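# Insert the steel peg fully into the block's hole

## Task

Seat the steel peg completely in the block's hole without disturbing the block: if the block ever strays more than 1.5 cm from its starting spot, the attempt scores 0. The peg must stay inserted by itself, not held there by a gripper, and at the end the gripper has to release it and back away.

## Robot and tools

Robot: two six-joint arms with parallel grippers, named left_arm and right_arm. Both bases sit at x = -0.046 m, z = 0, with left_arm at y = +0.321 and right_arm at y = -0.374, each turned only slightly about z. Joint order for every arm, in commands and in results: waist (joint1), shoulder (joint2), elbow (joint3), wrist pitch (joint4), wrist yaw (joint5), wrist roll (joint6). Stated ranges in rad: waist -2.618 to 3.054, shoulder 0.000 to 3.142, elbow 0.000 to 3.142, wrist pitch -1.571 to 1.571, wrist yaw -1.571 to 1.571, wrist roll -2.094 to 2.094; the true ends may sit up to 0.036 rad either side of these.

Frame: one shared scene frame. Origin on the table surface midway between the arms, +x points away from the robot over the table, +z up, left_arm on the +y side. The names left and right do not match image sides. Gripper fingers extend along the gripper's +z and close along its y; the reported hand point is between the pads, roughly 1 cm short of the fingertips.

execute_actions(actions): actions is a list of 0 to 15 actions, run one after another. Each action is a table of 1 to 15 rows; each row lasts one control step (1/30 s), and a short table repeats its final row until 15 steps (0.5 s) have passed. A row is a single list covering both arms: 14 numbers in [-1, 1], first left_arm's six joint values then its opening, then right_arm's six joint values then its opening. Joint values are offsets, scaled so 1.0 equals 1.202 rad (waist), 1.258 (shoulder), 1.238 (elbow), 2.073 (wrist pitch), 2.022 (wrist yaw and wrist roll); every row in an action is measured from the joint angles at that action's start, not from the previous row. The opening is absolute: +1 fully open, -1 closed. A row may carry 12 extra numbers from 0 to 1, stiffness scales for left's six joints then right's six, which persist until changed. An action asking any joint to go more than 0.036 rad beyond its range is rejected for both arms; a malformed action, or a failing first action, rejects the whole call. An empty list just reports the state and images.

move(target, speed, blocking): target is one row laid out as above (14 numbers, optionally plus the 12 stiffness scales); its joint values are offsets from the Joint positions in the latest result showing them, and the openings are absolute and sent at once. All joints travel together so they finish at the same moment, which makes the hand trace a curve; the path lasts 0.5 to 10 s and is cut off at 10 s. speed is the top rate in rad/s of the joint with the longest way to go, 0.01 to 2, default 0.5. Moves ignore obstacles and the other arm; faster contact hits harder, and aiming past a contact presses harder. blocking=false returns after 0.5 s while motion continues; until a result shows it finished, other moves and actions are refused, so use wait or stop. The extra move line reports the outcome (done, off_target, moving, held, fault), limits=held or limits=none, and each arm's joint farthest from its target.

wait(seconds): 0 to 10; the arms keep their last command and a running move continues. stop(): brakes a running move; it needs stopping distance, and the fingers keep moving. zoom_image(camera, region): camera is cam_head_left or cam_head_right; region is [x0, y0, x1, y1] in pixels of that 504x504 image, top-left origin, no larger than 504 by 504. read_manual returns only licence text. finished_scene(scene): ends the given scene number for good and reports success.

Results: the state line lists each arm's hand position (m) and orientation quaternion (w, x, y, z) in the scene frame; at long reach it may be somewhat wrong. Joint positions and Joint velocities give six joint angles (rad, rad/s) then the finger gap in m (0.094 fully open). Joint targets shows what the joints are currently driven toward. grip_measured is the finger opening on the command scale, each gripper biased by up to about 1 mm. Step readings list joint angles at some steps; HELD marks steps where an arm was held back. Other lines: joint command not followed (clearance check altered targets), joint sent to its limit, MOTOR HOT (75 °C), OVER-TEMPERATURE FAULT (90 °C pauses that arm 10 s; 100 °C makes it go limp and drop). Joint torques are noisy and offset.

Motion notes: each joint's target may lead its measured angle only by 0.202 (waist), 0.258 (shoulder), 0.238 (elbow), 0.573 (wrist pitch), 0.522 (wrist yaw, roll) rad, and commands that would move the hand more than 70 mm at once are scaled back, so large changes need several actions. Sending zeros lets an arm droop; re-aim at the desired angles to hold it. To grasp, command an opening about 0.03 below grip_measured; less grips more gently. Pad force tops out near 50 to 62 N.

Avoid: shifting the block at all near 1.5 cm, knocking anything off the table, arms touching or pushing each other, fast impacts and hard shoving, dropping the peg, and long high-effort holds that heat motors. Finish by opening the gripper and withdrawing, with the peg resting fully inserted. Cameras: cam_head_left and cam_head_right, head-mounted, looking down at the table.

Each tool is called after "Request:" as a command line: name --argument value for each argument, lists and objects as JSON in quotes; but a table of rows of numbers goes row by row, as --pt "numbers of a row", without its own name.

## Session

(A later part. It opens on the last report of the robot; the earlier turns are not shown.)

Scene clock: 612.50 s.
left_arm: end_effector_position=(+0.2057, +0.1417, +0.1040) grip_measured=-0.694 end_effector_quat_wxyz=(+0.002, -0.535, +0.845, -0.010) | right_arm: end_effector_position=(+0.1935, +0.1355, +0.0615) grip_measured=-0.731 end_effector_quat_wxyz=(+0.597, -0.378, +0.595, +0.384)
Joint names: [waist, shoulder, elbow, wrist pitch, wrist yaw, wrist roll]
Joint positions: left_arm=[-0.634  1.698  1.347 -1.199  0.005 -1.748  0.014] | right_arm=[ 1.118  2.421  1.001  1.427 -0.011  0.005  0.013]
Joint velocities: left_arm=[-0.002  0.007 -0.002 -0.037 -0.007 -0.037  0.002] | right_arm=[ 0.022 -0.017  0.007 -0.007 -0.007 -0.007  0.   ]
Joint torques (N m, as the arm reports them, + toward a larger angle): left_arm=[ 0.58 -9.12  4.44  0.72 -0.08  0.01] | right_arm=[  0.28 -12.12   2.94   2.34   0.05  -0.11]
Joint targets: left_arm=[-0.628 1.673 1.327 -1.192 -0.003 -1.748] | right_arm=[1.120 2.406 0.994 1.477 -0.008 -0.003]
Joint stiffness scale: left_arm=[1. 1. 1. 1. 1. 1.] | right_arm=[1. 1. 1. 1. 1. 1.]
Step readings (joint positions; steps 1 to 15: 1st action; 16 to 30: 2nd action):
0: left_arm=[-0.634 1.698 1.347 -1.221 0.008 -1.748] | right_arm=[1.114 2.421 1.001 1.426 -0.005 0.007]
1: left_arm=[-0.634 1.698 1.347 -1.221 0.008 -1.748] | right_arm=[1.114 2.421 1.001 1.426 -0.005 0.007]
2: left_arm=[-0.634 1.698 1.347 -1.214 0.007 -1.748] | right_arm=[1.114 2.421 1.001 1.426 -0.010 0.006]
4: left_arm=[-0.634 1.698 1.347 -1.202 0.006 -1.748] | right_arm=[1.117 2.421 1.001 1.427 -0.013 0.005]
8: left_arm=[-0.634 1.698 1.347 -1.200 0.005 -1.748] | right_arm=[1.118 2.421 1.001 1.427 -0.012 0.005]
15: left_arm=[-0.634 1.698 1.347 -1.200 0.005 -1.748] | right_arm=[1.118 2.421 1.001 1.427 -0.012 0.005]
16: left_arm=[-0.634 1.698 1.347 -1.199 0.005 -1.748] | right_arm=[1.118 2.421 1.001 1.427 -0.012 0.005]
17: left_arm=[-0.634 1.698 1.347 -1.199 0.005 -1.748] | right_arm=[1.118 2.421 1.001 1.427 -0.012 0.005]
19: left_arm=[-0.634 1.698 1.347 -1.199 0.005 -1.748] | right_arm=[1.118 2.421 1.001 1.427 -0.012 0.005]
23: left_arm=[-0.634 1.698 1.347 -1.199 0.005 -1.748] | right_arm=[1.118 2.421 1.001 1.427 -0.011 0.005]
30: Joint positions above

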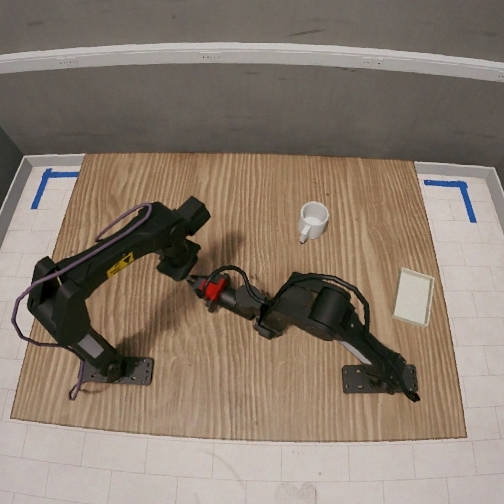

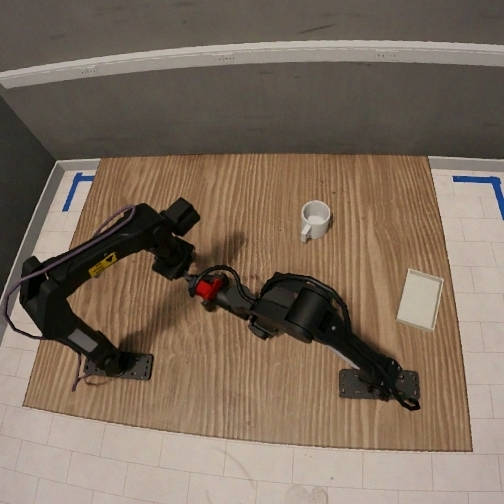

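Request:
execute_actions --actions '[[[0.005,-0.02,-0.016,0.004,-0.004,0,-0.8, 0.002,-0.012,-0.006,0.024,0.002,-0.004,-0.1]],[[0.005,-0.02,-0.016,0.004,-0.004,0,-0.8, 0.002,-0.012,-0.006,0.024,0.002,-0.004,-0.1]]]'

Scene clock: 621.23 s.
left_arm: end_effector_position=(+0.2059, +0.1416, +0.1040) grip_measured=-0.694 end_effector_quat_wxyz=(+0.002, -0.535, +0.845, -0.011) | right_arm: end_effector_position=(+0.1933, +0.1351, +0.0753) grip_measured=-0.102 end_effector_quat_wxyz=(+0.614, -0.367, +0.578, +0.394)
Joint names: [waist, shoulder, elbow, wrist pitch, wrist yaw, wrist roll]
Joint positions: left_arm=[-0.634  1.698  1.347 -1.198  0.005 -1.748  0.014] | right_arm=[ 1.118  2.421  1.001  1.483 -0.011  0.005  0.042]
Joint velocities: left_arm=[-0.002 -0.002 -0.012  0.007  0.007 -0.007  0.   ] | right_arm=[ 0.012 -0.017 -0.007 -0.051  0.007  0.007  0.   ]
Joint torques (N m, as the arm reports them, + toward a larger angle): left_arm=[ 0.57 -9.11  4.44  0.72 -0.08  0.01] | right_arm=[ -0.02 -12.12   2.94   2.08   0.03  -0.08]
Joint targets: left_arm=[-0.628 1.673 1.327 -1.189 -0.003 -1.748] | right_arm=[1.120 2.406 0.994 1.505 -0.007 -0.003]
Joint stiffness scale: left_arm=[1. 1. 1. 1. 1. 1.] | right_arm=[1. 1. 1. 1. 1. 1.]
Step readings (joint positions; steps 1 to 15: 1st action; 16 to 30: 2nd action):
0: left_arm=[-0.634 1.698 1.347 -1.198 0.005 -1.748] | right_arm=[1.118 2.421 1.001 1.427 -0.011 0.005]
1: left_arm=[-0.634 1.698 1.347 -1.198 0.005 -1.748] | right_arm=[1.118 2.421 1.001 1.427 -0.011 0.005]
2: left_arm=[-0.634 1.698 1.347 -1.198 0.005 -1.748] | right_arm=[1.118 2.421 1.001 1.431 -0.011 0.005]
4: left_arm=[-0.634 1.698 1.347 -1.198 0.005 -1.748] | right_arm=[1.118 2.421 1.001 1.441 -0.011 0.005]
8: left_arm=[-0.634 1.698 1.347 -1.198 0.005 -1.748] | right_arm=[1.118 2.421 1.001 1.451 -0.011 0.005]
15: left_arm=[-0.634 1.698 1.347 -1.198 0.005 -1.748] | right_arm=[1.118 2.421 1.001 1.455 -0.011 0.005]
16: left_arm=[-0.634 1.698 1.347 -1.198 0.005 -1.748] | right_arm=[1.118 2.421 1.001 1.457 -0.011 0.005]
17: left_arm=[-0.634 1.698 1.347 -1.198 0.005 -1.748] | right_arm=[1.118 2.421 1.001 1.461 -0.011 0.005]
19: left_arm=[-0.634 1.698 1.347 -1.198 0.005 -1.748] | right_arm=[1.118 2.421 1.001 1.470 -0.011 0.005]
23: left_arm=[-0.634 1.698 1.347 -1.198 0.005 -1.748] | right_arm=[1.118 2.421 1.001 1.479 -0.011 0.005]
30: Joint positions above

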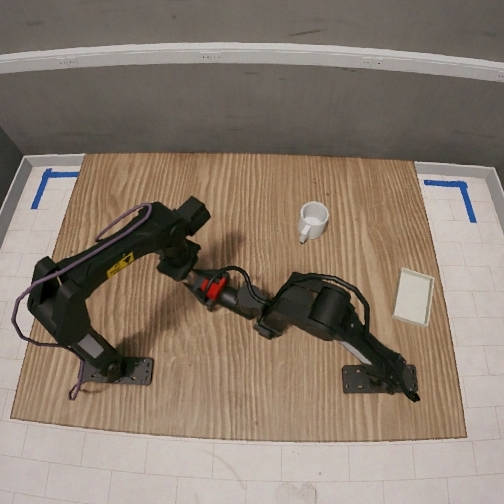

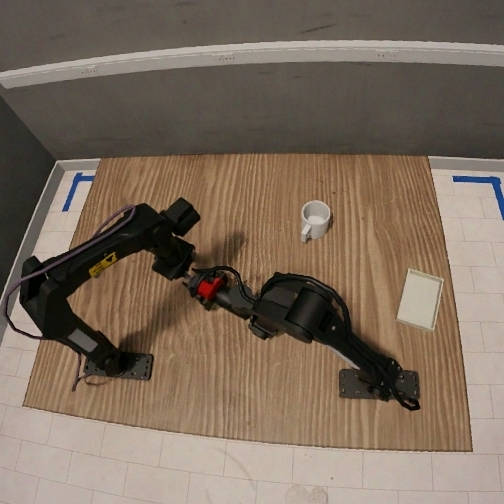

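Request:
move --target '[0.005,-0.02,0.206,-0.1225,-0.004,0,-0.8, 0.0,-0.088,-0.29,-0.02,0.002,-0.004,-0.1]' --speed 0.5

Request:
zoom_image --camera "cam_head_left" --region '[130, 200, 250, 300]'

Request:
zoom_image --camera "cam_head_right" --region '[130, 200, 250, 300]'

Scene clock: 633.63 s.
left_arm: end_effector_position=(+0.2028, +0.1438, +0.1588) grip_measured=-0.694 end_effector_quat_wxyz=(-0.001, -0.535, +0.845, -0.003) | right_arm: end_effector_position=(+0.1614, +0.0685, +0.0267) grip_measured=-0.102 end_effector_quat_wxyz=(+0.551, -0.410, +0.637, +0.351)
Joint names: [waist, shoulder, elbow, wrist pitch, wrist yaw, wrist roll]
Joint positions: left_arm=[-0.634  1.698  1.564 -1.432  0.005 -1.748  0.014] | right_arm=[ 1.118  2.32   0.681  1.491 -0.012 -0.006  0.042]
Joint velocities: left_arm=[-0.002  0.012 -0.007  0.022  0.007 -0.022  0.   ] | right_arm=[ 0.002  0.002 -0.007 -0.037 -0.066  0.007 -0.001]
Joint torques (N m, as the arm reports them, + toward a larger angle): left_arm=[ 0.57 -9.04  9.08  0.42 -0.08  0.01] | right_arm=[-0.04 -9.94 -0.09  1.37  0.04  0.  ]
Joint targets: left_arm=[-0.628 1.673 1.602 -1.452 -0.003 -1.748] | right_arm=[1.118 2.310 0.642 1.441 -0.007 -0.003]
Joint stiffness scale: left_arm=[1. 1. 1. 1. 1. 1.] | right_arm=[1. 1. 1. 1. 1. 1.]
move: off_target (left_arm, right_arm); limits=none; left_arm: farthest joint: the elbow, 0.038 radians from its target (0.255 radians at the start); right_arm: farthest joint: the wrist pitch, 0.050 radians from its target (0.042 radians at the start)

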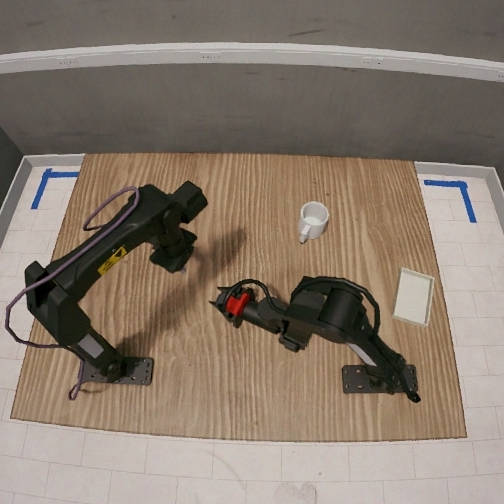

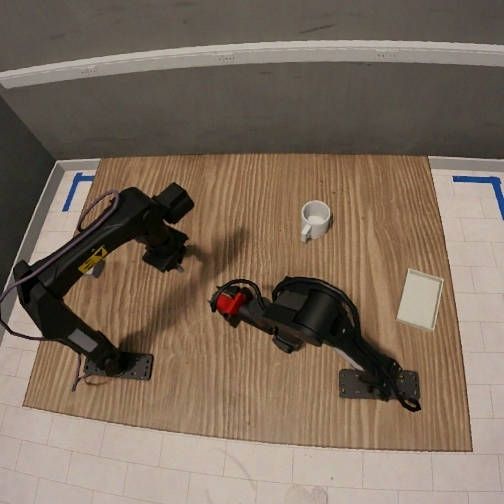

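Region (130, 200, 250, 300) of cam_head_left's 504x504 image, scaled by 4.200, with more detail than that image has.

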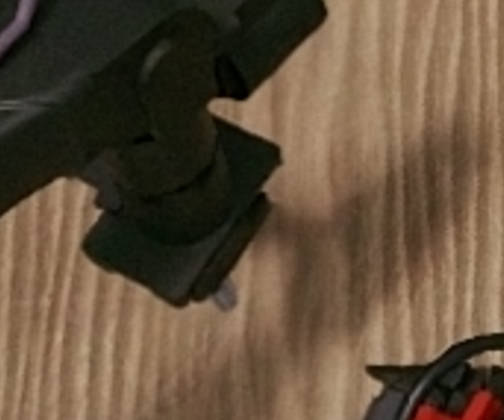

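Region (130, 200, 250, 300) of cam_head_right's 504x504 image, scaled by 4.200, with more detail than that image has.

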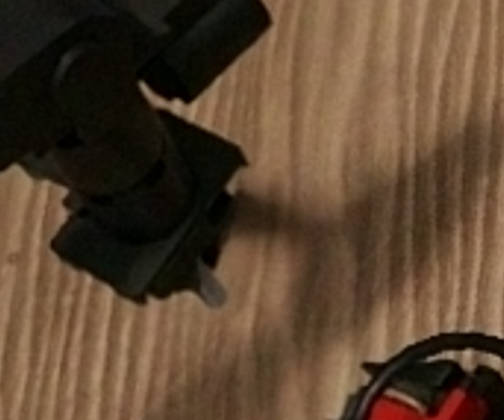

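Request:
move --target '[0.996,-0.002,-0.092,0.057,-0.003,0,-0.8, -0.431,-0.731,0.177,-0.575,0,0,-0.1]' --speed 0.8

Request:
zoom_image --camera "cam_head_left" --region '[20, 200, 140, 300]'

Request:
zoom_image --camera "cam_head_right" --region '[20, 200, 140, 300]'

Scene clock: 653.63 s.
left_arm: end_effector_position=(+0.2122, +0.4915, +0.1343) grip_measured=-0.695 end_effector_quat_wxyz=(-0.007, +0.919, -0.395, +0.005) | right_arm: end_effector_position=(+0.3293, -0.1065, +0.2410) grip_measured=-0.102 end_effector_quat_wxyz=(+0.584, -0.244, +0.751, +0.188)
Joint names: [waist, shoulder, elbow, wrist pitch, wrist yaw, wrist roll]
Joint positions: left_arm=[ 0.565  1.698  1.467 -1.323  0.001 -1.748  0.014] | right_arm=[ 0.604  1.419  0.868  0.301 -0.014 -0.006  0.042]
Joint velocities: left_arm=[-0.002 -0.007  0.002  0.066 -0.022  0.007 -0.001] | right_arm=[-0.002 -0.002 -0.012  0.022 -0.007  0.007 -0.001]
Joint torques (N m, as the arm reports them, + toward a larger angle): left_arm=[-0.28 -7.4   4.76  0.73 -0.01  0.02] | right_arm=[-0.41 -7.04  7.95  1.88 -0.01  0.03]
Joint targets: left_arm=[0.563 1.696 1.451 -1.313 -0.001 -1.748] | right_arm=[0.600 1.401 0.900 0.299 -0.012 -0.006]
Joint stiffness scale: left_arm=[1. 1. 1. 1. 1. 1.] | right_arm=[1. 1. 1. 1. 1. 1.]
move: off_target (right_arm); limits=none; left_arm: farthest joint: the elbow, 0.017 radians from its target (0.114 radians at the start); right_arm: farthest joint: the elbow, 0.032 radians from its target (0.219 radians at the start)

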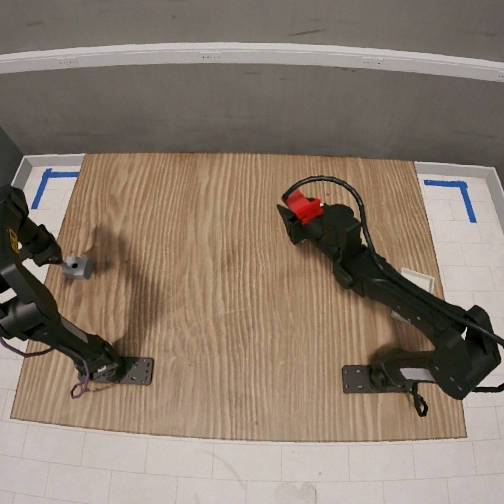

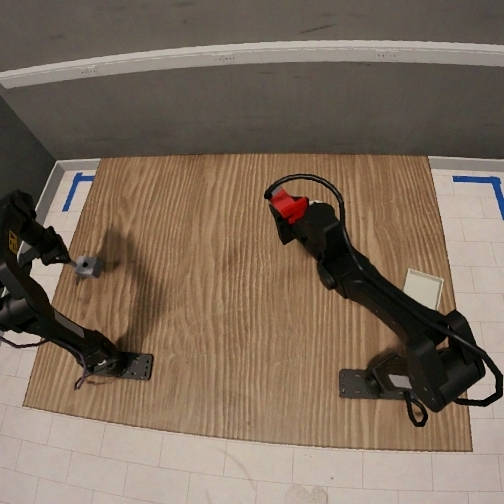

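Region (20, 200, 140, 300) of cam_head_left's 504x504 image, scaled by 4.200, with more detail than that image has.

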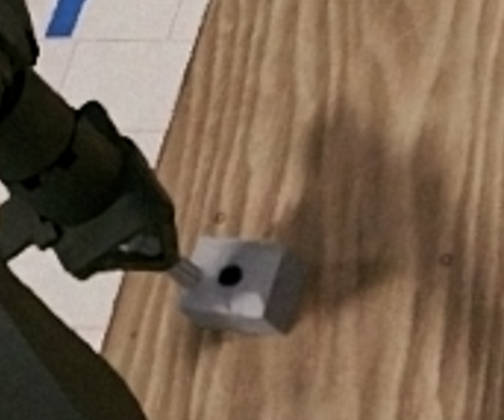

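Region (20, 200, 140, 300) of cam_head_right's 504x504 image, scaled by 4.200, with more detail than that image has.

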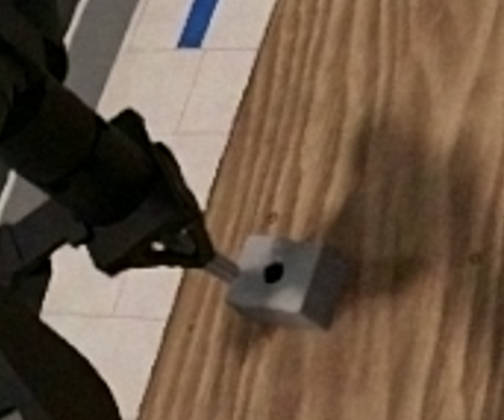

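Request:
move --target '[-0.036,0.051,-0.054,0.049,0,0,-0.8, -0.003,-0.014,0.026,0,0,0,-0.1]' --speed 0.3

Request:
zoom_image --camera "cam_head_left" --region '[40, 225, 120, 295]'

Request:
zoom_image --camera "cam_head_right" --region '[50, 225, 130, 295]'

Scene clock: 673.87 s.
left_arm: end_effector_position=(+0.2258, +0.4860, +0.1002) grip_measured=-0.695 end_effector_quat_wxyz=(+0.006, +0.911, -0.412, -0.004) | right_arm: end_effector_position=(+0.3293, -0.1066, +0.2409) grip_measured=-0.102 end_effector_quat_wxyz=(+0.584, -0.244, +0.751, +0.188)
Joint names: [waist, shoulder, elbow, wrist pitch, wrist yaw, wrist roll]
Joint positions: left_arm=[ 0.528  1.767  1.412 -1.23   0.001 -1.748  0.014] | right_arm=[ 0.604  1.419  0.868  0.301 -0.014 -0.006  0.042]
Joint velocities: left_arm=[-0.022  0.002  0.017 -0.037 -0.007 -0.037  0.   ] | right_arm=[-0.002 -0.007  0.007  0.007 -0.022 -0.007  0.001]
Joint torques (N m, as the arm reports them, + toward a larger angle): left_arm=[-0.5  -7.99  4.99  0.68  0.01  0.02] | right_arm=[-0.3  -6.84  7.92  1.87  0.05  0.  ]
Joint targets: left_arm=[0.522 1.762 1.400 -1.221 0.001 -1.748] | right_arm=[0.600 1.401 0.900 0.301 -0.014 -0.006]
Joint stiffness scale: left_arm=[1. 1. 1. 1. 1. 1.] | right_arm=[1. 1. 1. 1. 1. 1.]
move: off_target (right_arm); limits=none; left_arm: farthest joint: the elbow, 0.012 radians from its target (0.067 radians at the start); right_arm: farthest joint: the elbow, 0.032 radians from its target (0.032 radians at the start)

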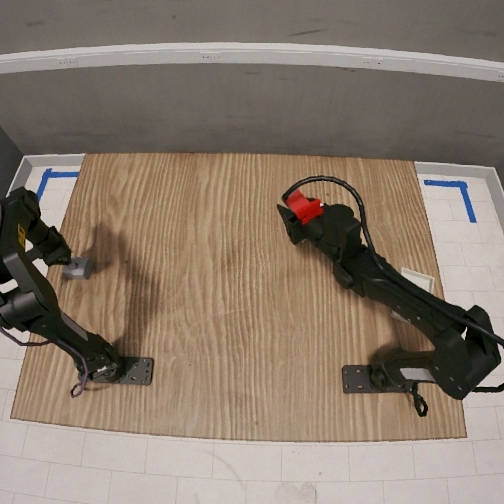

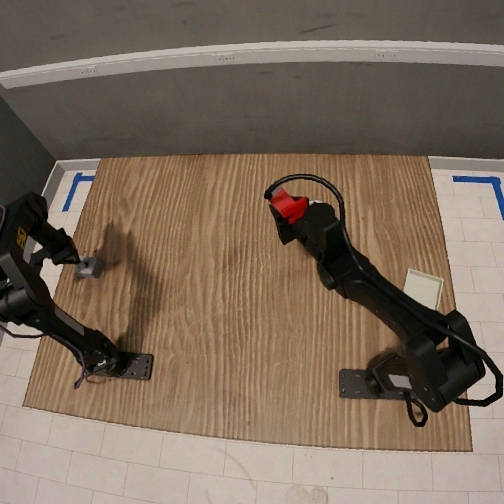

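Region (40, 225, 120, 295) of cam_head_left's 504x504 image, scaled by 6.300, with more detail than that image has; it fills the top 441 rows of this view, and the rest is white.

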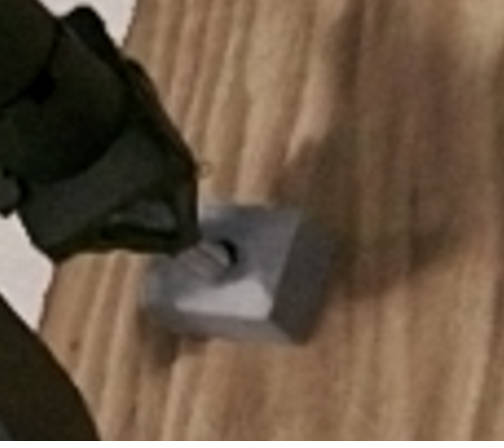

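Region (50, 225, 130, 295) of cam_head_right's 504x504 image, scaled by 6.300, with more detail than that image has; it fills the top 441 rows of this view, and the rest is white.

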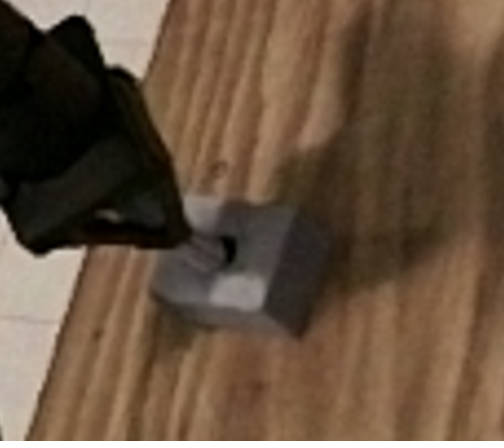

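Request:
move --target '[-0.014,0.008,0.03,0.012,0,0,-0.8, -0.003,-0.014,0.026,0,0,0,-0.1]' --speed 0.2

Request:
zoom_image --camera "cam_head_left" --region '[40, 225, 120, 295]'

Request:
zoom_image --camera "cam_head_right" --region '[50, 225, 130, 295]'

Scene clock: 688.87 s.
left_arm: end_effector_position=(+0.2307, +0.4851, +0.1002) grip_measured=-0.695 end_effector_quat_wxyz=(+0.000, +0.909, -0.417, +0.001) | right_arm: end_effector_position=(+0.3293, -0.1066, +0.2409) grip_measured=-0.102 end_effector_quat_wxyz=(+0.584, -0.244, +0.751, +0.188)
Joint names: [waist, shoulder, elbow, wrist pitch, wrist yaw, wrist roll]
Joint positions: left_arm=[ 0.517  1.767  1.412 -1.215  0.001 -1.748  0.014] | right_arm=[ 0.604  1.419  0.868  0.301 -0.014 -0.006  0.042]
Joint velocities: left_arm=[ 0.007 -0.017  0.002 -0.051 -0.037 -0.051  0.   ] | right_arm=[-0.002  0.002 -0.007 -0.066  0.051  0.022 -0.002]
Joint torques (N m, as the arm reports them, + toward a larger angle): left_arm=[-0.56 -7.01  9.03  0.66  0.01  0.01] | right_arm=[-0.3  -7.1   7.74  1.94  0.01  0.01]
Joint targets: left_arm=[0.511 1.777 1.449 -1.206 0.001 -1.748] | right_arm=[0.600 1.401 0.900 0.301 -0.014 -0.006]
Joint stiffness scale: left_arm=[1. 1. 1. 1. 1. 1.] | right_arm=[1. 1. 1. 1. 1. 1.]
move: off_target (left_arm, right_arm); limits=none; left_arm: farthest joint: the elbow, 0.037 radians from its target (0.037 radians at the start); right_arm: farthest joint: the elbow, 0.032 radians from its target (0.032 radians at the start)

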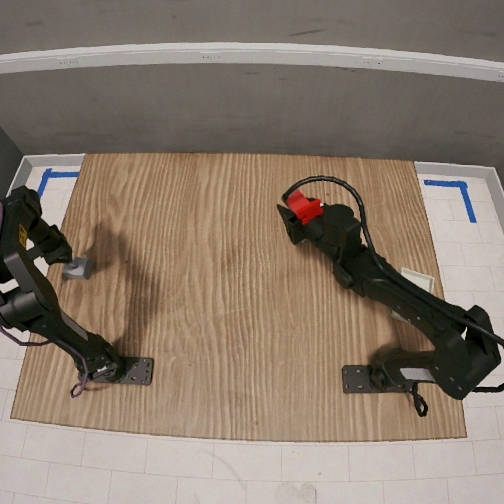

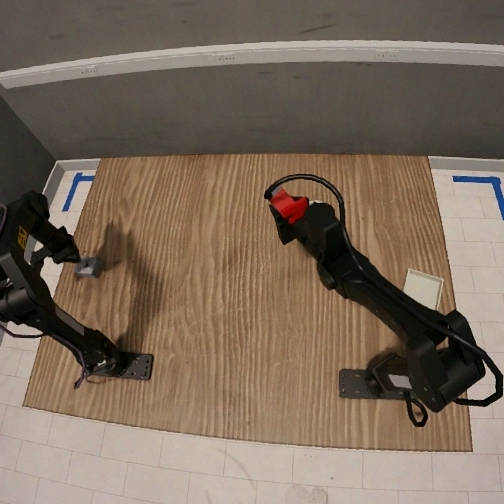

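Region (40, 225, 120, 295) of cam_head_left's 504x504 image, scaled by 6.300, with more detail than that image has; it fills the top 441 rows of this view, and the rest is white.

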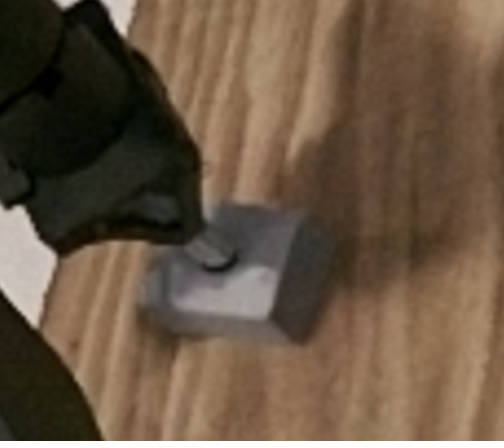

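Region (50, 225, 130, 295) of cam_head_right's 504x504 image, scaled by 6.300, with more detail than that image has; it fills the top 441 rows of this view, and the rest is white.

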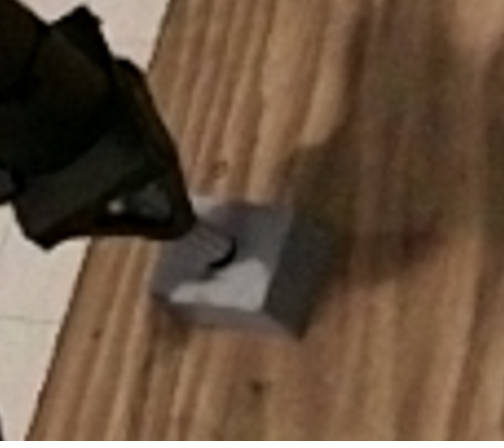

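Request:
move --target '[0,0.018,-0.09,0.061,0,0,-0.8, -0.003,-0.014,0.026,0,0,0,-0.1]' --speed 0.1

Request:
zoom_image --camera "cam_head_left" --region '[40, 225, 120, 295]'

Scene clock: 702.63 s.
left_arm: end_effector_position=(+0.2317, +0.4855, +0.0861) grip_measured=-0.695 end_effector_quat_wxyz=(-0.003, +0.909, -0.417, +0.003) | right_arm: end_effector_position=(+0.3293, -0.1066, +0.2409) grip_measured=-0.102 end_effector_quat_wxyz=(+0.584, -0.244, +0.751, +0.188)
Joint names: [waist, shoulder, elbow, wrist pitch, wrist yaw, wrist roll]
Joint positions: left_arm=[ 0.517  1.772  1.362 -1.153  0.002 -1.748  0.014] | right_arm=[ 0.604  1.419  0.868  0.301 -0.014 -0.006  0.042]
Joint velocities: left_arm=[-0.007  0.012  0.007  0.066  0.007 -0.066 -0.   ] | right_arm=[-0.002  0.002  0.007 -0.066 -0.051  0.051 -0.   ]
Joint torques (N m, as the arm reports them, + toward a larger angle): left_arm=[ 0.01 -6.43  1.04  1.23  0.01  0.02] | right_arm=[-0.36 -6.58  7.94  1.9   0.02  0.04]
Joint targets: left_arm=[0.517 1.790 1.300 -1.088 0.001 -1.748] | right_arm=[0.600 1.401 0.900 0.301 -0.014 -0.006]
Joint stiffness scale: left_arm=[1. 1. 1. 1. 1. 1.] | right_arm=[1. 1. 1. 1. 1. 1.]
move: off_target (left_arm, right_arm); limits=none; left_arm: farthest joint: the wrist pitch, 0.064 radians from its target (0.126 radians at the start); right_arm: farthest joint: the elbow, 0.032 radians from its target (0.032 radians at the start)

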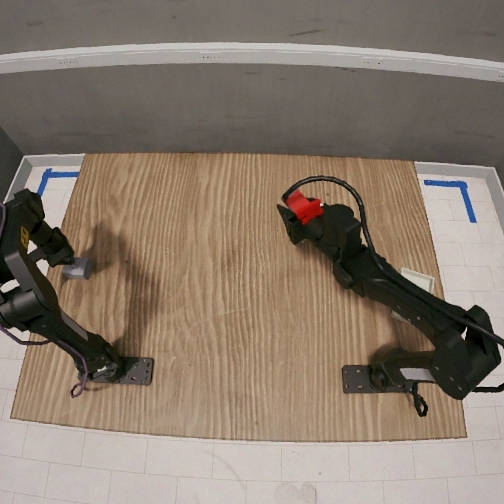

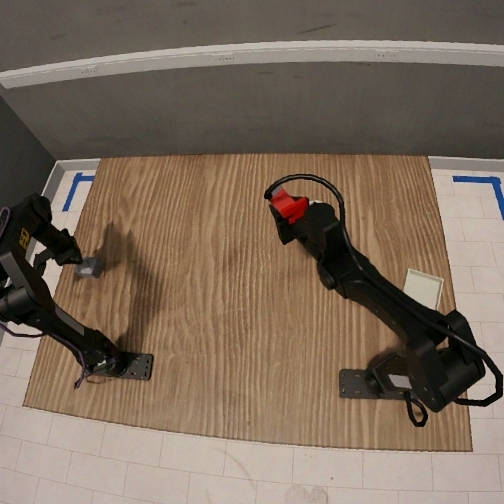

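Region (40, 225, 120, 295) of cam_head_left's 504x504 image, scaled by 6.300, with more detail than that image has; it fills the top 441 rows of this view, and the rest is white.

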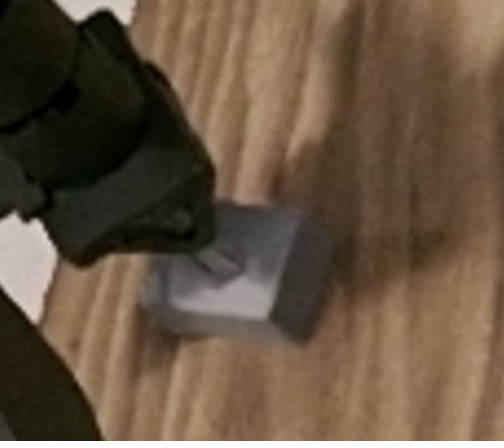

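Request:
zoom_image --camera "cam_head_right" --region '[65, 245, 105, 280]'

Request:
zoom_image --camera "cam_head_left" --region '[55, 245, 95, 280]'

Region (65, 245, 105, 280) of cam_head_right's 504x504 image, scaled by 12.600, with more detail than that image has; it fills the top 441 rows of this view, and the rest is white.

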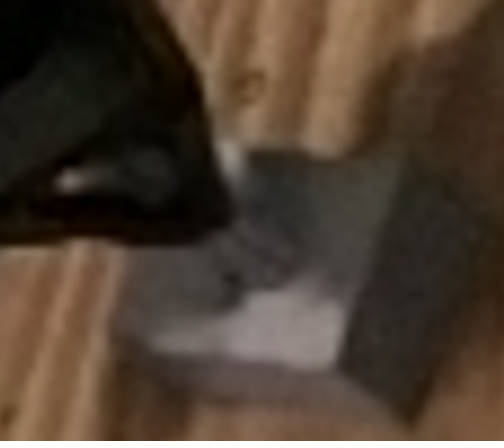

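Region (55, 245, 95, 280) of cam_head_left's 504x504 image, scaled by 12.600, with more detail than that image has; it fills the top 441 rows of this view, and the rest is white.

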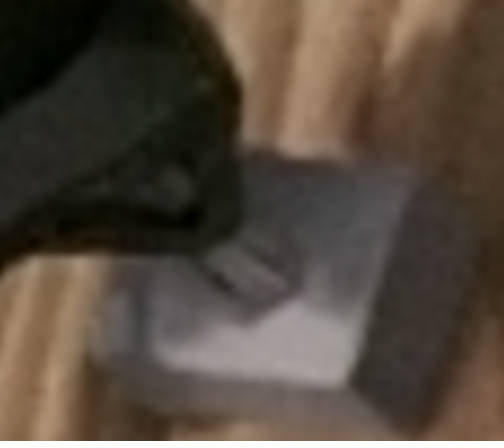

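Request:
execute_actions --actions '[[[0,0,0.05,-0.01,0,0,-0.8, -0.003,-0.014,0.026,0,0,0,-0.1]]]'

Scene clock: 726.50 s.
left_arm: end_effector_position=(+0.2360, +0.4881, +0.0916) grip_measured=-0.695 end_effector_quat_wxyz=(-0.009, +0.909, -0.417, +0.008) | right_arm: end_effector_position=(+0.3293, -0.1066, +0.2409) grip_measured=-0.102 end_effector_quat_wxyz=(+0.584, -0.244, +0.751, +0.188)
Joint names: [waist, shoulder, elbow, wrist pitch, wrist yaw, wrist roll]
Joint positions: left_arm=[ 0.517  1.773  1.384 -1.159  0.002 -1.748  0.014] | right_arm=[ 0.604  1.419  0.868  0.301 -0.014 -0.006  0.042]
Joint velocities: left_arm=[ 0.007 -0.007 -0.012 -0.007 -0.022  0.007  0.   ] | right_arm=[-0.012 -0.007 -0.002  0.037 -0.037  0.007  0.   ]
Joint torques (N m, as the arm reports them, + toward a larger angle): left_arm=[ 0.04 -7.93  9.11  0.52  0.01  0.02] | right_arm=[-0.27 -6.87  7.84  1.93  0.    0.01]
Joint targets: left_arm=[0.517 1.772 1.423 -1.173 0.002 -1.748] | right_arm=[0.600 1.401 0.900 0.301 -0.014 -0.006]
Joint stiffness scale: left_arm=[1. 1. 1. 1. 1. 1.] | right_arm=[1. 1. 1. 1. 1. 1.]
Step readings (joint positions):
0: left_arm=[0.517 1.772 1.362 -1.153 0.002 -1.748] | right_arm=[0.604 1.419 0.868 0.301 -0.014 -0.006]
1: left_arm=[0.517 1.771 1.367 -1.157 0.002 -1.748] | right_arm=[0.604 1.419 0.868 0.301 -0.014 -0.006]
2: left_arm=[0.517 1.773 1.373 -1.159 0.002 -1.748] | right_arm=[0.604 1.419 0.868 0.301 -0.014 -0.006]
4: left_arm=[0.517 1.773 1.380 -1.159 0.002 -1.748] | right_arm=[0.604 1.419 0.868 0.301 -0.014 -0.006]
8: left_arm=[0.517 1.773 1.384 -1.159 0.002 -1.748] | right_arm=[0.604 1.419 0.868 0.301 -0.014 -0.006]
15: Joint positions above

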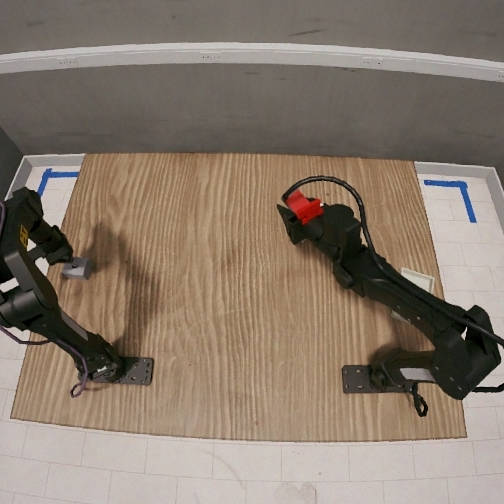

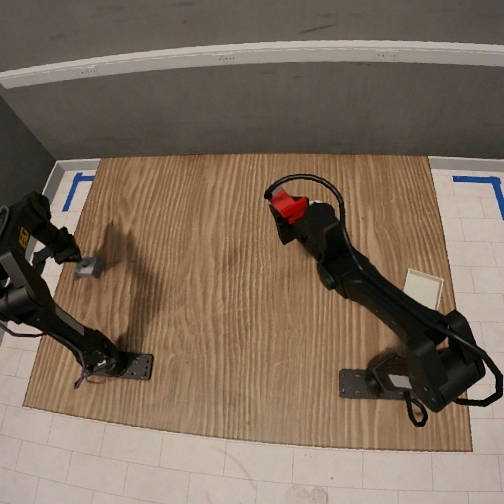

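Request:
move --target '[0.012,0.021,0.057,-0.022,0,0,-0.8, -0.003,-0.014,0.026,0,0,0,-0.1]' --speed 0.15

Request:
zoom_image --camera "cam_head_left" --region '[55, 245, 95, 280]'

Request:
zoom_image --camera "cam_head_right" --region '[65, 245, 105, 280]'

Scene clock: 740.83 s.
left_arm: end_effector_position=(+0.2365, +0.4914, +0.0916) grip_measured=-0.695 end_effector_quat_wxyz=(-0.001, +0.910, -0.414, +0.002) | right_arm: end_effector_position=(+0.3293, -0.1066, +0.2409) grip_measured=-0.102 end_effector_quat_wxyz=(+0.584, -0.244, +0.751, +0.188)
Joint names: [waist, shoulder, elbow, wrist pitch, wrist yaw, wrist roll]
Joint positions: left_arm=[ 0.525  1.799  1.416 -1.184  0.002 -1.748  0.014] | right_arm=[ 0.604  1.419  0.868  0.301 -0.014 -0.006  0.042]
Joint velocities: left_arm=[-0.022  0.002  0.002 -0.066 -0.051 -0.051  0.001] | right_arm=[ 0.017 -0.002  0.002  0.022 -0.095  0.007 -0.001]
Joint torques (N m, as the arm reports them, + toward a larger angle): left_arm=[ 0.62 -7.78  9.14  0.48  0.02  0.02] | right_arm=[-0.35 -6.93  7.87  1.9   0.    0.03]
Joint targets: left_arm=[0.532 1.800 1.455 -1.205 0.002 -1.748] | right_arm=[0.600 1.401 0.900 0.301 -0.014 -0.006]
Joint stiffness scale: left_arm=[1. 1. 1. 1. 1. 1.] | right_arm=[1. 1. 1. 1. 1. 1.]
move: off_target (left_arm, right_arm); limits=none; left_arm: farthest joint: the elbow, 0.038 radians from its target (0.070 radians at the start); right_arm: farthest joint: the elbow, 0.032 radians from its target (0.032 radians at the start)

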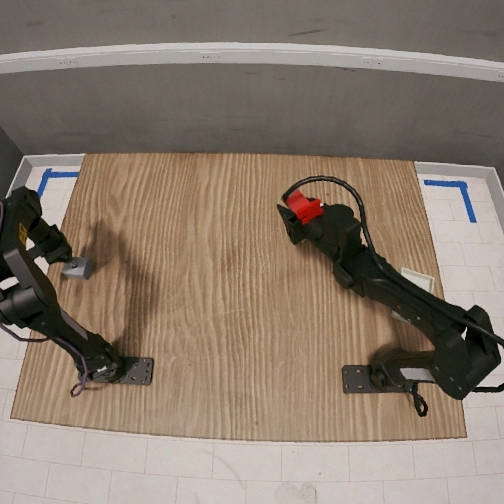

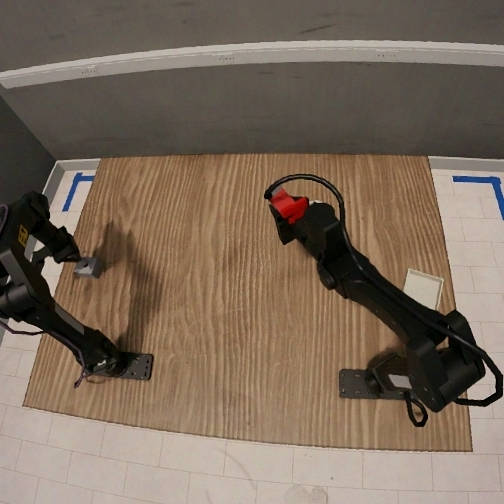

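Region (55, 245, 95, 280) of cam_head_left's 504x504 image, scaled by 12.600, with more detail than that image has; it fills the top 441 rows of this view, and the rest is white.

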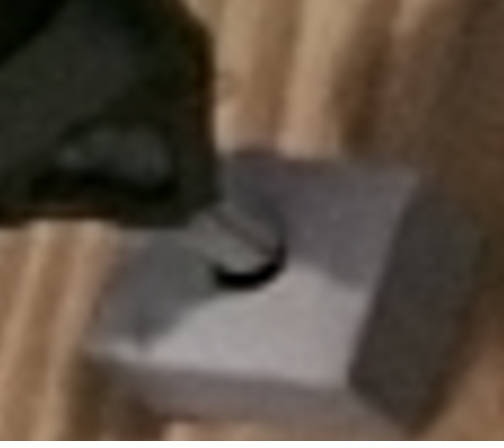

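Region (65, 245, 105, 280) of cam_head_right's 504x504 image, scaled by 12.600, with more detail than that image has; it fills the top 441 rows of this view, and the rest is white.

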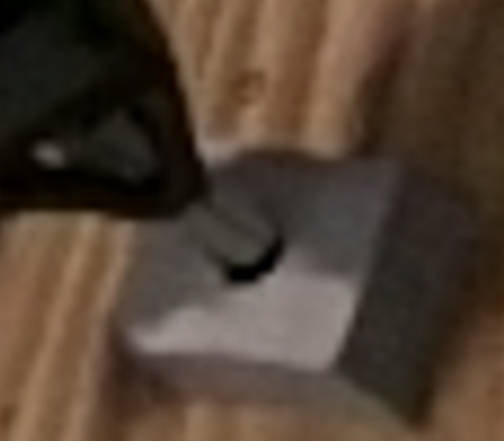

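Request:
move --target '[0.01,0.017,-0.063,0.043,0,0,-0.8, -0.003,-0.014,0.026,0,0,0,-0.1]' --speed 0.08

Request:
zoom_image --camera "cam_head_left" --region '[55, 245, 95, 280]'

Request:
zoom_image --camera "cam_head_right" --region '[65, 245, 105, 280]'

Scene clock: 757.50 s.
left_arm: end_effector_position=(+0.2376, +0.4925, +0.0856) grip_measured=-0.695 end_effector_quat_wxyz=(-0.004, +0.911, -0.412, +0.007) | right_arm: end_effector_position=(+0.3293, -0.1066, +0.2409) grip_measured=-0.102 end_effector_quat_wxyz=(+0.584, -0.244, +0.751, +0.188)
Joint names: [waist, shoulder, elbow, wrist pitch, wrist yaw, wrist roll]
Joint positions: left_arm=[ 0.528  1.799  1.392 -1.15   0.006 -1.748  0.014] | right_arm=[ 0.604  1.419  0.868  0.301 -0.014 -0.006  0.042]
Joint velocities: left_arm=[ 0.002 -0.017 -0.002  0.022 -0.007  0.051 -0.001] | right_arm=[-0.012 -0.007  0.007 -0.081  0.081  0.051 -0.   ]
Joint torques (N m, as the arm reports them, + toward a larger angle): left_arm=[ 0.85 -6.41  1.61  1.16 -0.04  0.03] | right_arm=[-0.3  -7.02  7.92  1.91  0.01 -0.01]
Joint targets: left_arm=[0.537 1.820 1.338 -1.095 0.002 -1.748] | right_arm=[0.600 1.401 0.900 0.301 -0.014 -0.006]
Joint stiffness scale: left_arm=[1. 1. 1. 1. 1. 1.] | right_arm=[1. 1. 1. 1. 1. 1.]
move: off_target (left_arm, right_arm); limits=none; left_arm: farthest joint: the wrist pitch, 0.055 radians from its target (0.090 radians at the start); right_arm: farthest joint: the elbow, 0.032 radians from its target (0.032 radians at the start)

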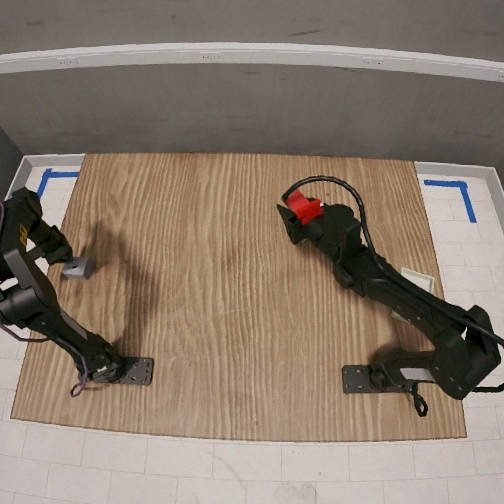

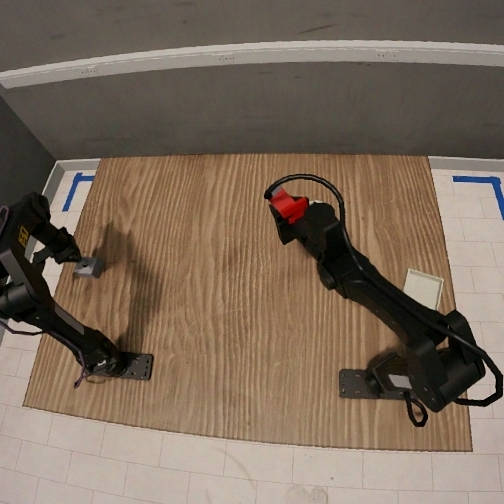

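Region (55, 245, 95, 280) of cam_head_left's 504x504 image, scaled by 12.600, with more detail than that image has; it fills the top 441 rows of this view, and the rest is white.

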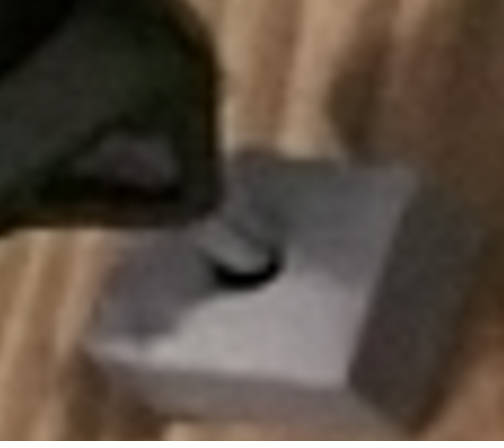

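Region (65, 245, 105, 280) of cam_head_right's 504x504 image, scaled by 12.600, with more detail than that image has; it fills the top 441 rows of this view, and the rest is white.

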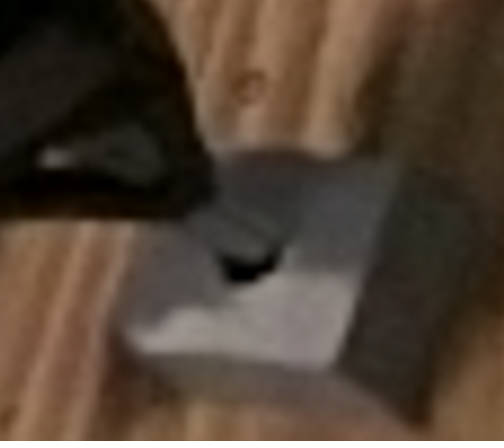

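Request:
move --target '[0.012,-0.004,0.034,-0.017,-0.003,0,-0.8, -0.003,-0.014,0.026,0,0,0,-0.1]' --speed 0.1

Request:
zoom_image --camera "cam_head_left" --region '[55, 245, 95, 280]'

Request:
zoom_image --camera "cam_head_right" --region '[65, 245, 105, 280]'

Scene clock: 774.23 s.
left_arm: end_effector_position=(+0.2376, +0.4929, +0.0870) grip_measured=-0.695 end_effector_quat_wxyz=(-0.003, +0.912, -0.410, +0.010) | right_arm: end_effector_position=(+0.3293, -0.1066, +0.2409) grip_measured=-0.102 end_effector_quat_wxyz=(+0.584, -0.244, +0.751, +0.188)
Joint names: [waist, shoulder, elbow, wrist pitch, wrist yaw, wrist roll]
Joint positions: left_arm=[ 0.533  1.796  1.395 -1.153  0.012 -1.748  0.014] | right_arm=[ 0.604  1.419  0.868  0.301 -0.014 -0.006  0.042]
Joint velocities: left_arm=[-0.002  0.002  0.027  0.007 -0.066 -0.022  0.   ] | right_arm=[-0.002 -0.002 -0.007  0.022 -0.007  0.007 -0.   ]
Joint torques (N m, as the arm reports them, + toward a larger angle): left_arm=[ 0.92 -8.25  9.25  0.36 -0.12  0.03] | right_arm=[-0.23 -6.92  7.87  1.94 -0.01  0.04]
Joint targets: left_arm=[0.543 1.793 1.434 -1.185 0.000 -1.748] | right_arm=[0.600 1.401 0.900 0.301 -0.014 -0.006]
Joint stiffness scale: left_arm=[1. 1. 1. 1. 1. 1.] | right_arm=[1. 1. 1. 1. 1. 1.]
move: off_target (left_arm, right_arm); limits=none; left_arm: farthest joint: the elbow, 0.039 radians from its target (0.042 radians at the start); right_arm: farthest joint: the elbow, 0.032 radians from its target (0.032 radians at the start)

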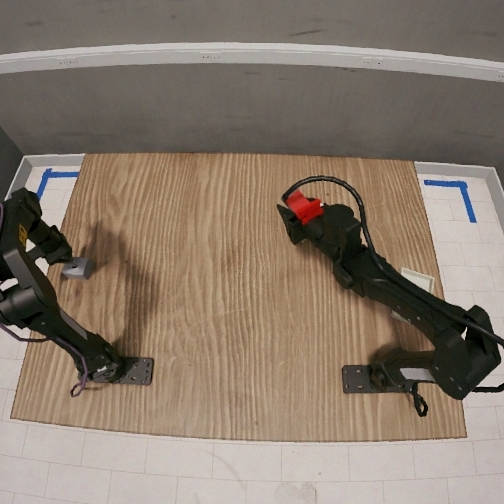

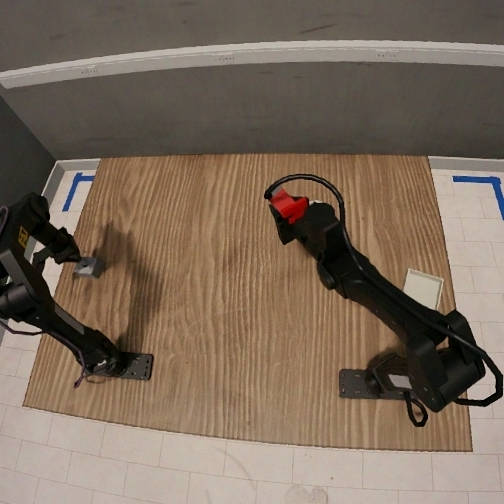

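Region (55, 245, 95, 280) of cam_head_left's 504x504 image, scaled by 12.600, with more detail than that image has; it fills the top 441 rows of this view, and the rest is white.

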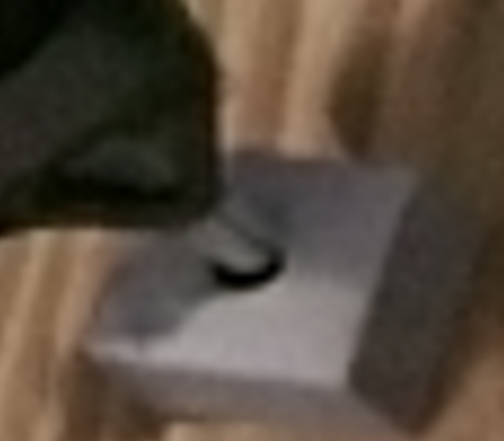

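Region (65, 245, 105, 280) of cam_head_right's 504x504 image, scaled by 12.600, with more detail than that image has; it fills the top 441 rows of this view, and the rest is white.

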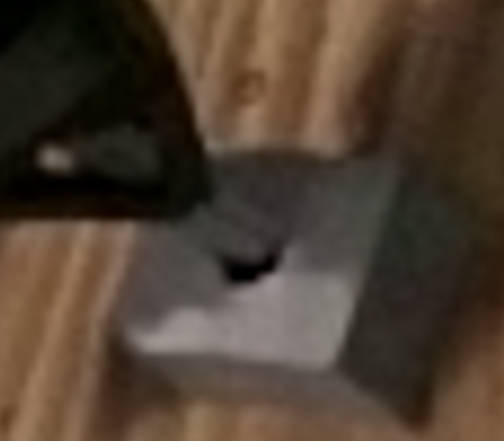

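Request:
move --target '[0.006,-0.003,0.044,-0.023,-0.01,0,-0.8, -0.003,-0.014,0.026,0,0,0,-0.1]' --speed 0.1

Request:
zoom_image --camera "cam_head_left" --region '[55, 245, 95, 280]'

Request:
zoom_image --camera "cam_head_right" --region '[65, 245, 105, 280]'

Scene clock: 786.57 s.
left_arm: end_effector_position=(+0.2347, +0.4928, +0.0907) grip_measured=-0.695 end_effector_quat_wxyz=(-0.000, +0.912, -0.410, +0.003) | right_arm: end_effector_position=(+0.3293, -0.1066, +0.2409) grip_measured=-0.102 end_effector_quat_wxyz=(+0.584, -0.244, +0.751, +0.188)
Joint names: [waist, shoulder, elbow, wrist pitch, wrist yaw, wrist roll]
Joint positions: left_arm=[ 0.533  1.796  1.41  -1.18   0.004 -1.748  0.014] | right_arm=[ 0.604  1.419  0.868  0.301 -0.014 -0.006  0.042]
Joint velocities: left_arm=[-0.002 -0.007 -0.012  0.007 -0.007 -0.022 -0.   ] | right_arm=[-0.007  0.007 -0.002 -0.081  0.007 -0.066  0.001]
Joint torques (N m, as the arm reports them, + toward a larger angle): left_arm=[ 0.69 -8.32  9.21  0.48 -0.13  0.02] | right_arm=[-0.41 -6.71  8.    1.89  0.01 -0.03]
Joint targets: left_arm=[0.540 1.793 1.449 -1.201 -0.008 -1.748] | right_arm=[0.600 1.401 0.900 0.301 -0.014 -0.006]
Joint stiffness scale: left_arm=[1. 1. 1. 1. 1. 1.] | right_arm=[1. 1. 1. 1. 1. 1.]
move: off_target (left_arm, right_arm); limits=none; left_arm: farthest joint: the elbow, 0.040 radians from its target (0.055 radians at the start); right_arm: farthest joint: the elbow, 0.032 radians from its target (0.032 radians at the start)

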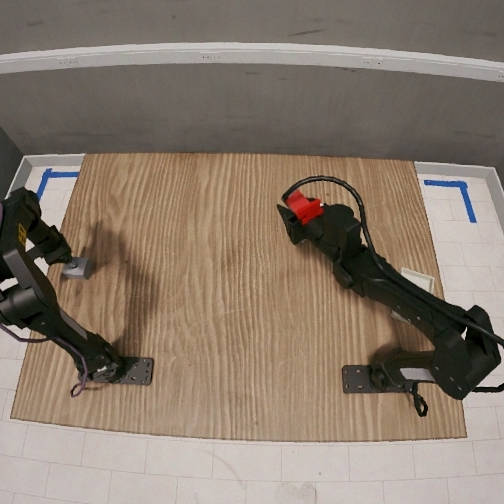

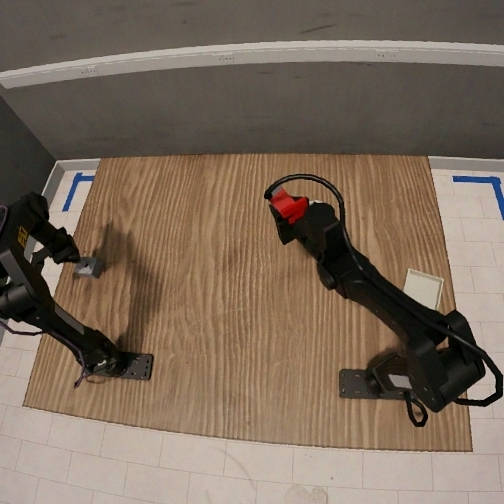

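Region (55, 245, 95, 280) of cam_head_left's 504x504 image, scaled by 12.600, with more detail than that image has; it fills the top 441 rows of this view, and the rest is white.

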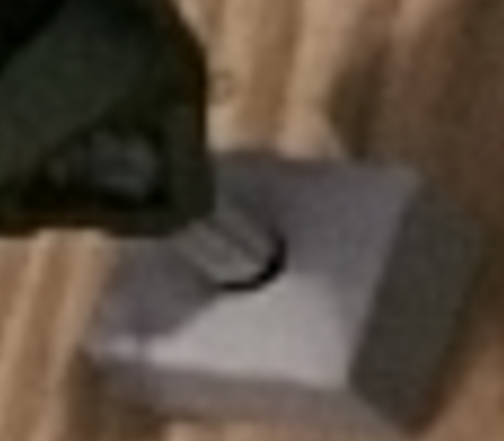

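Region (65, 245, 105, 280) of cam_head_right's 504x504 image, scaled by 12.600, with more detail than that image has; it fills the top 441 rows of this view, and the rest is white.

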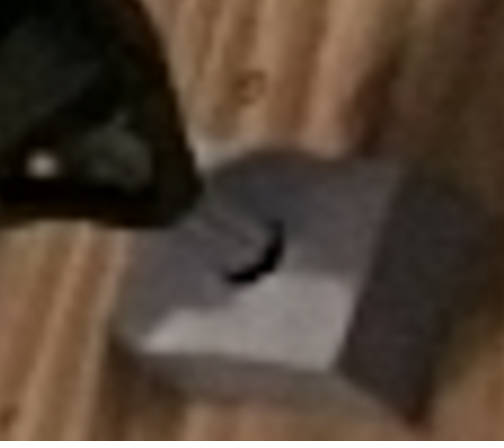

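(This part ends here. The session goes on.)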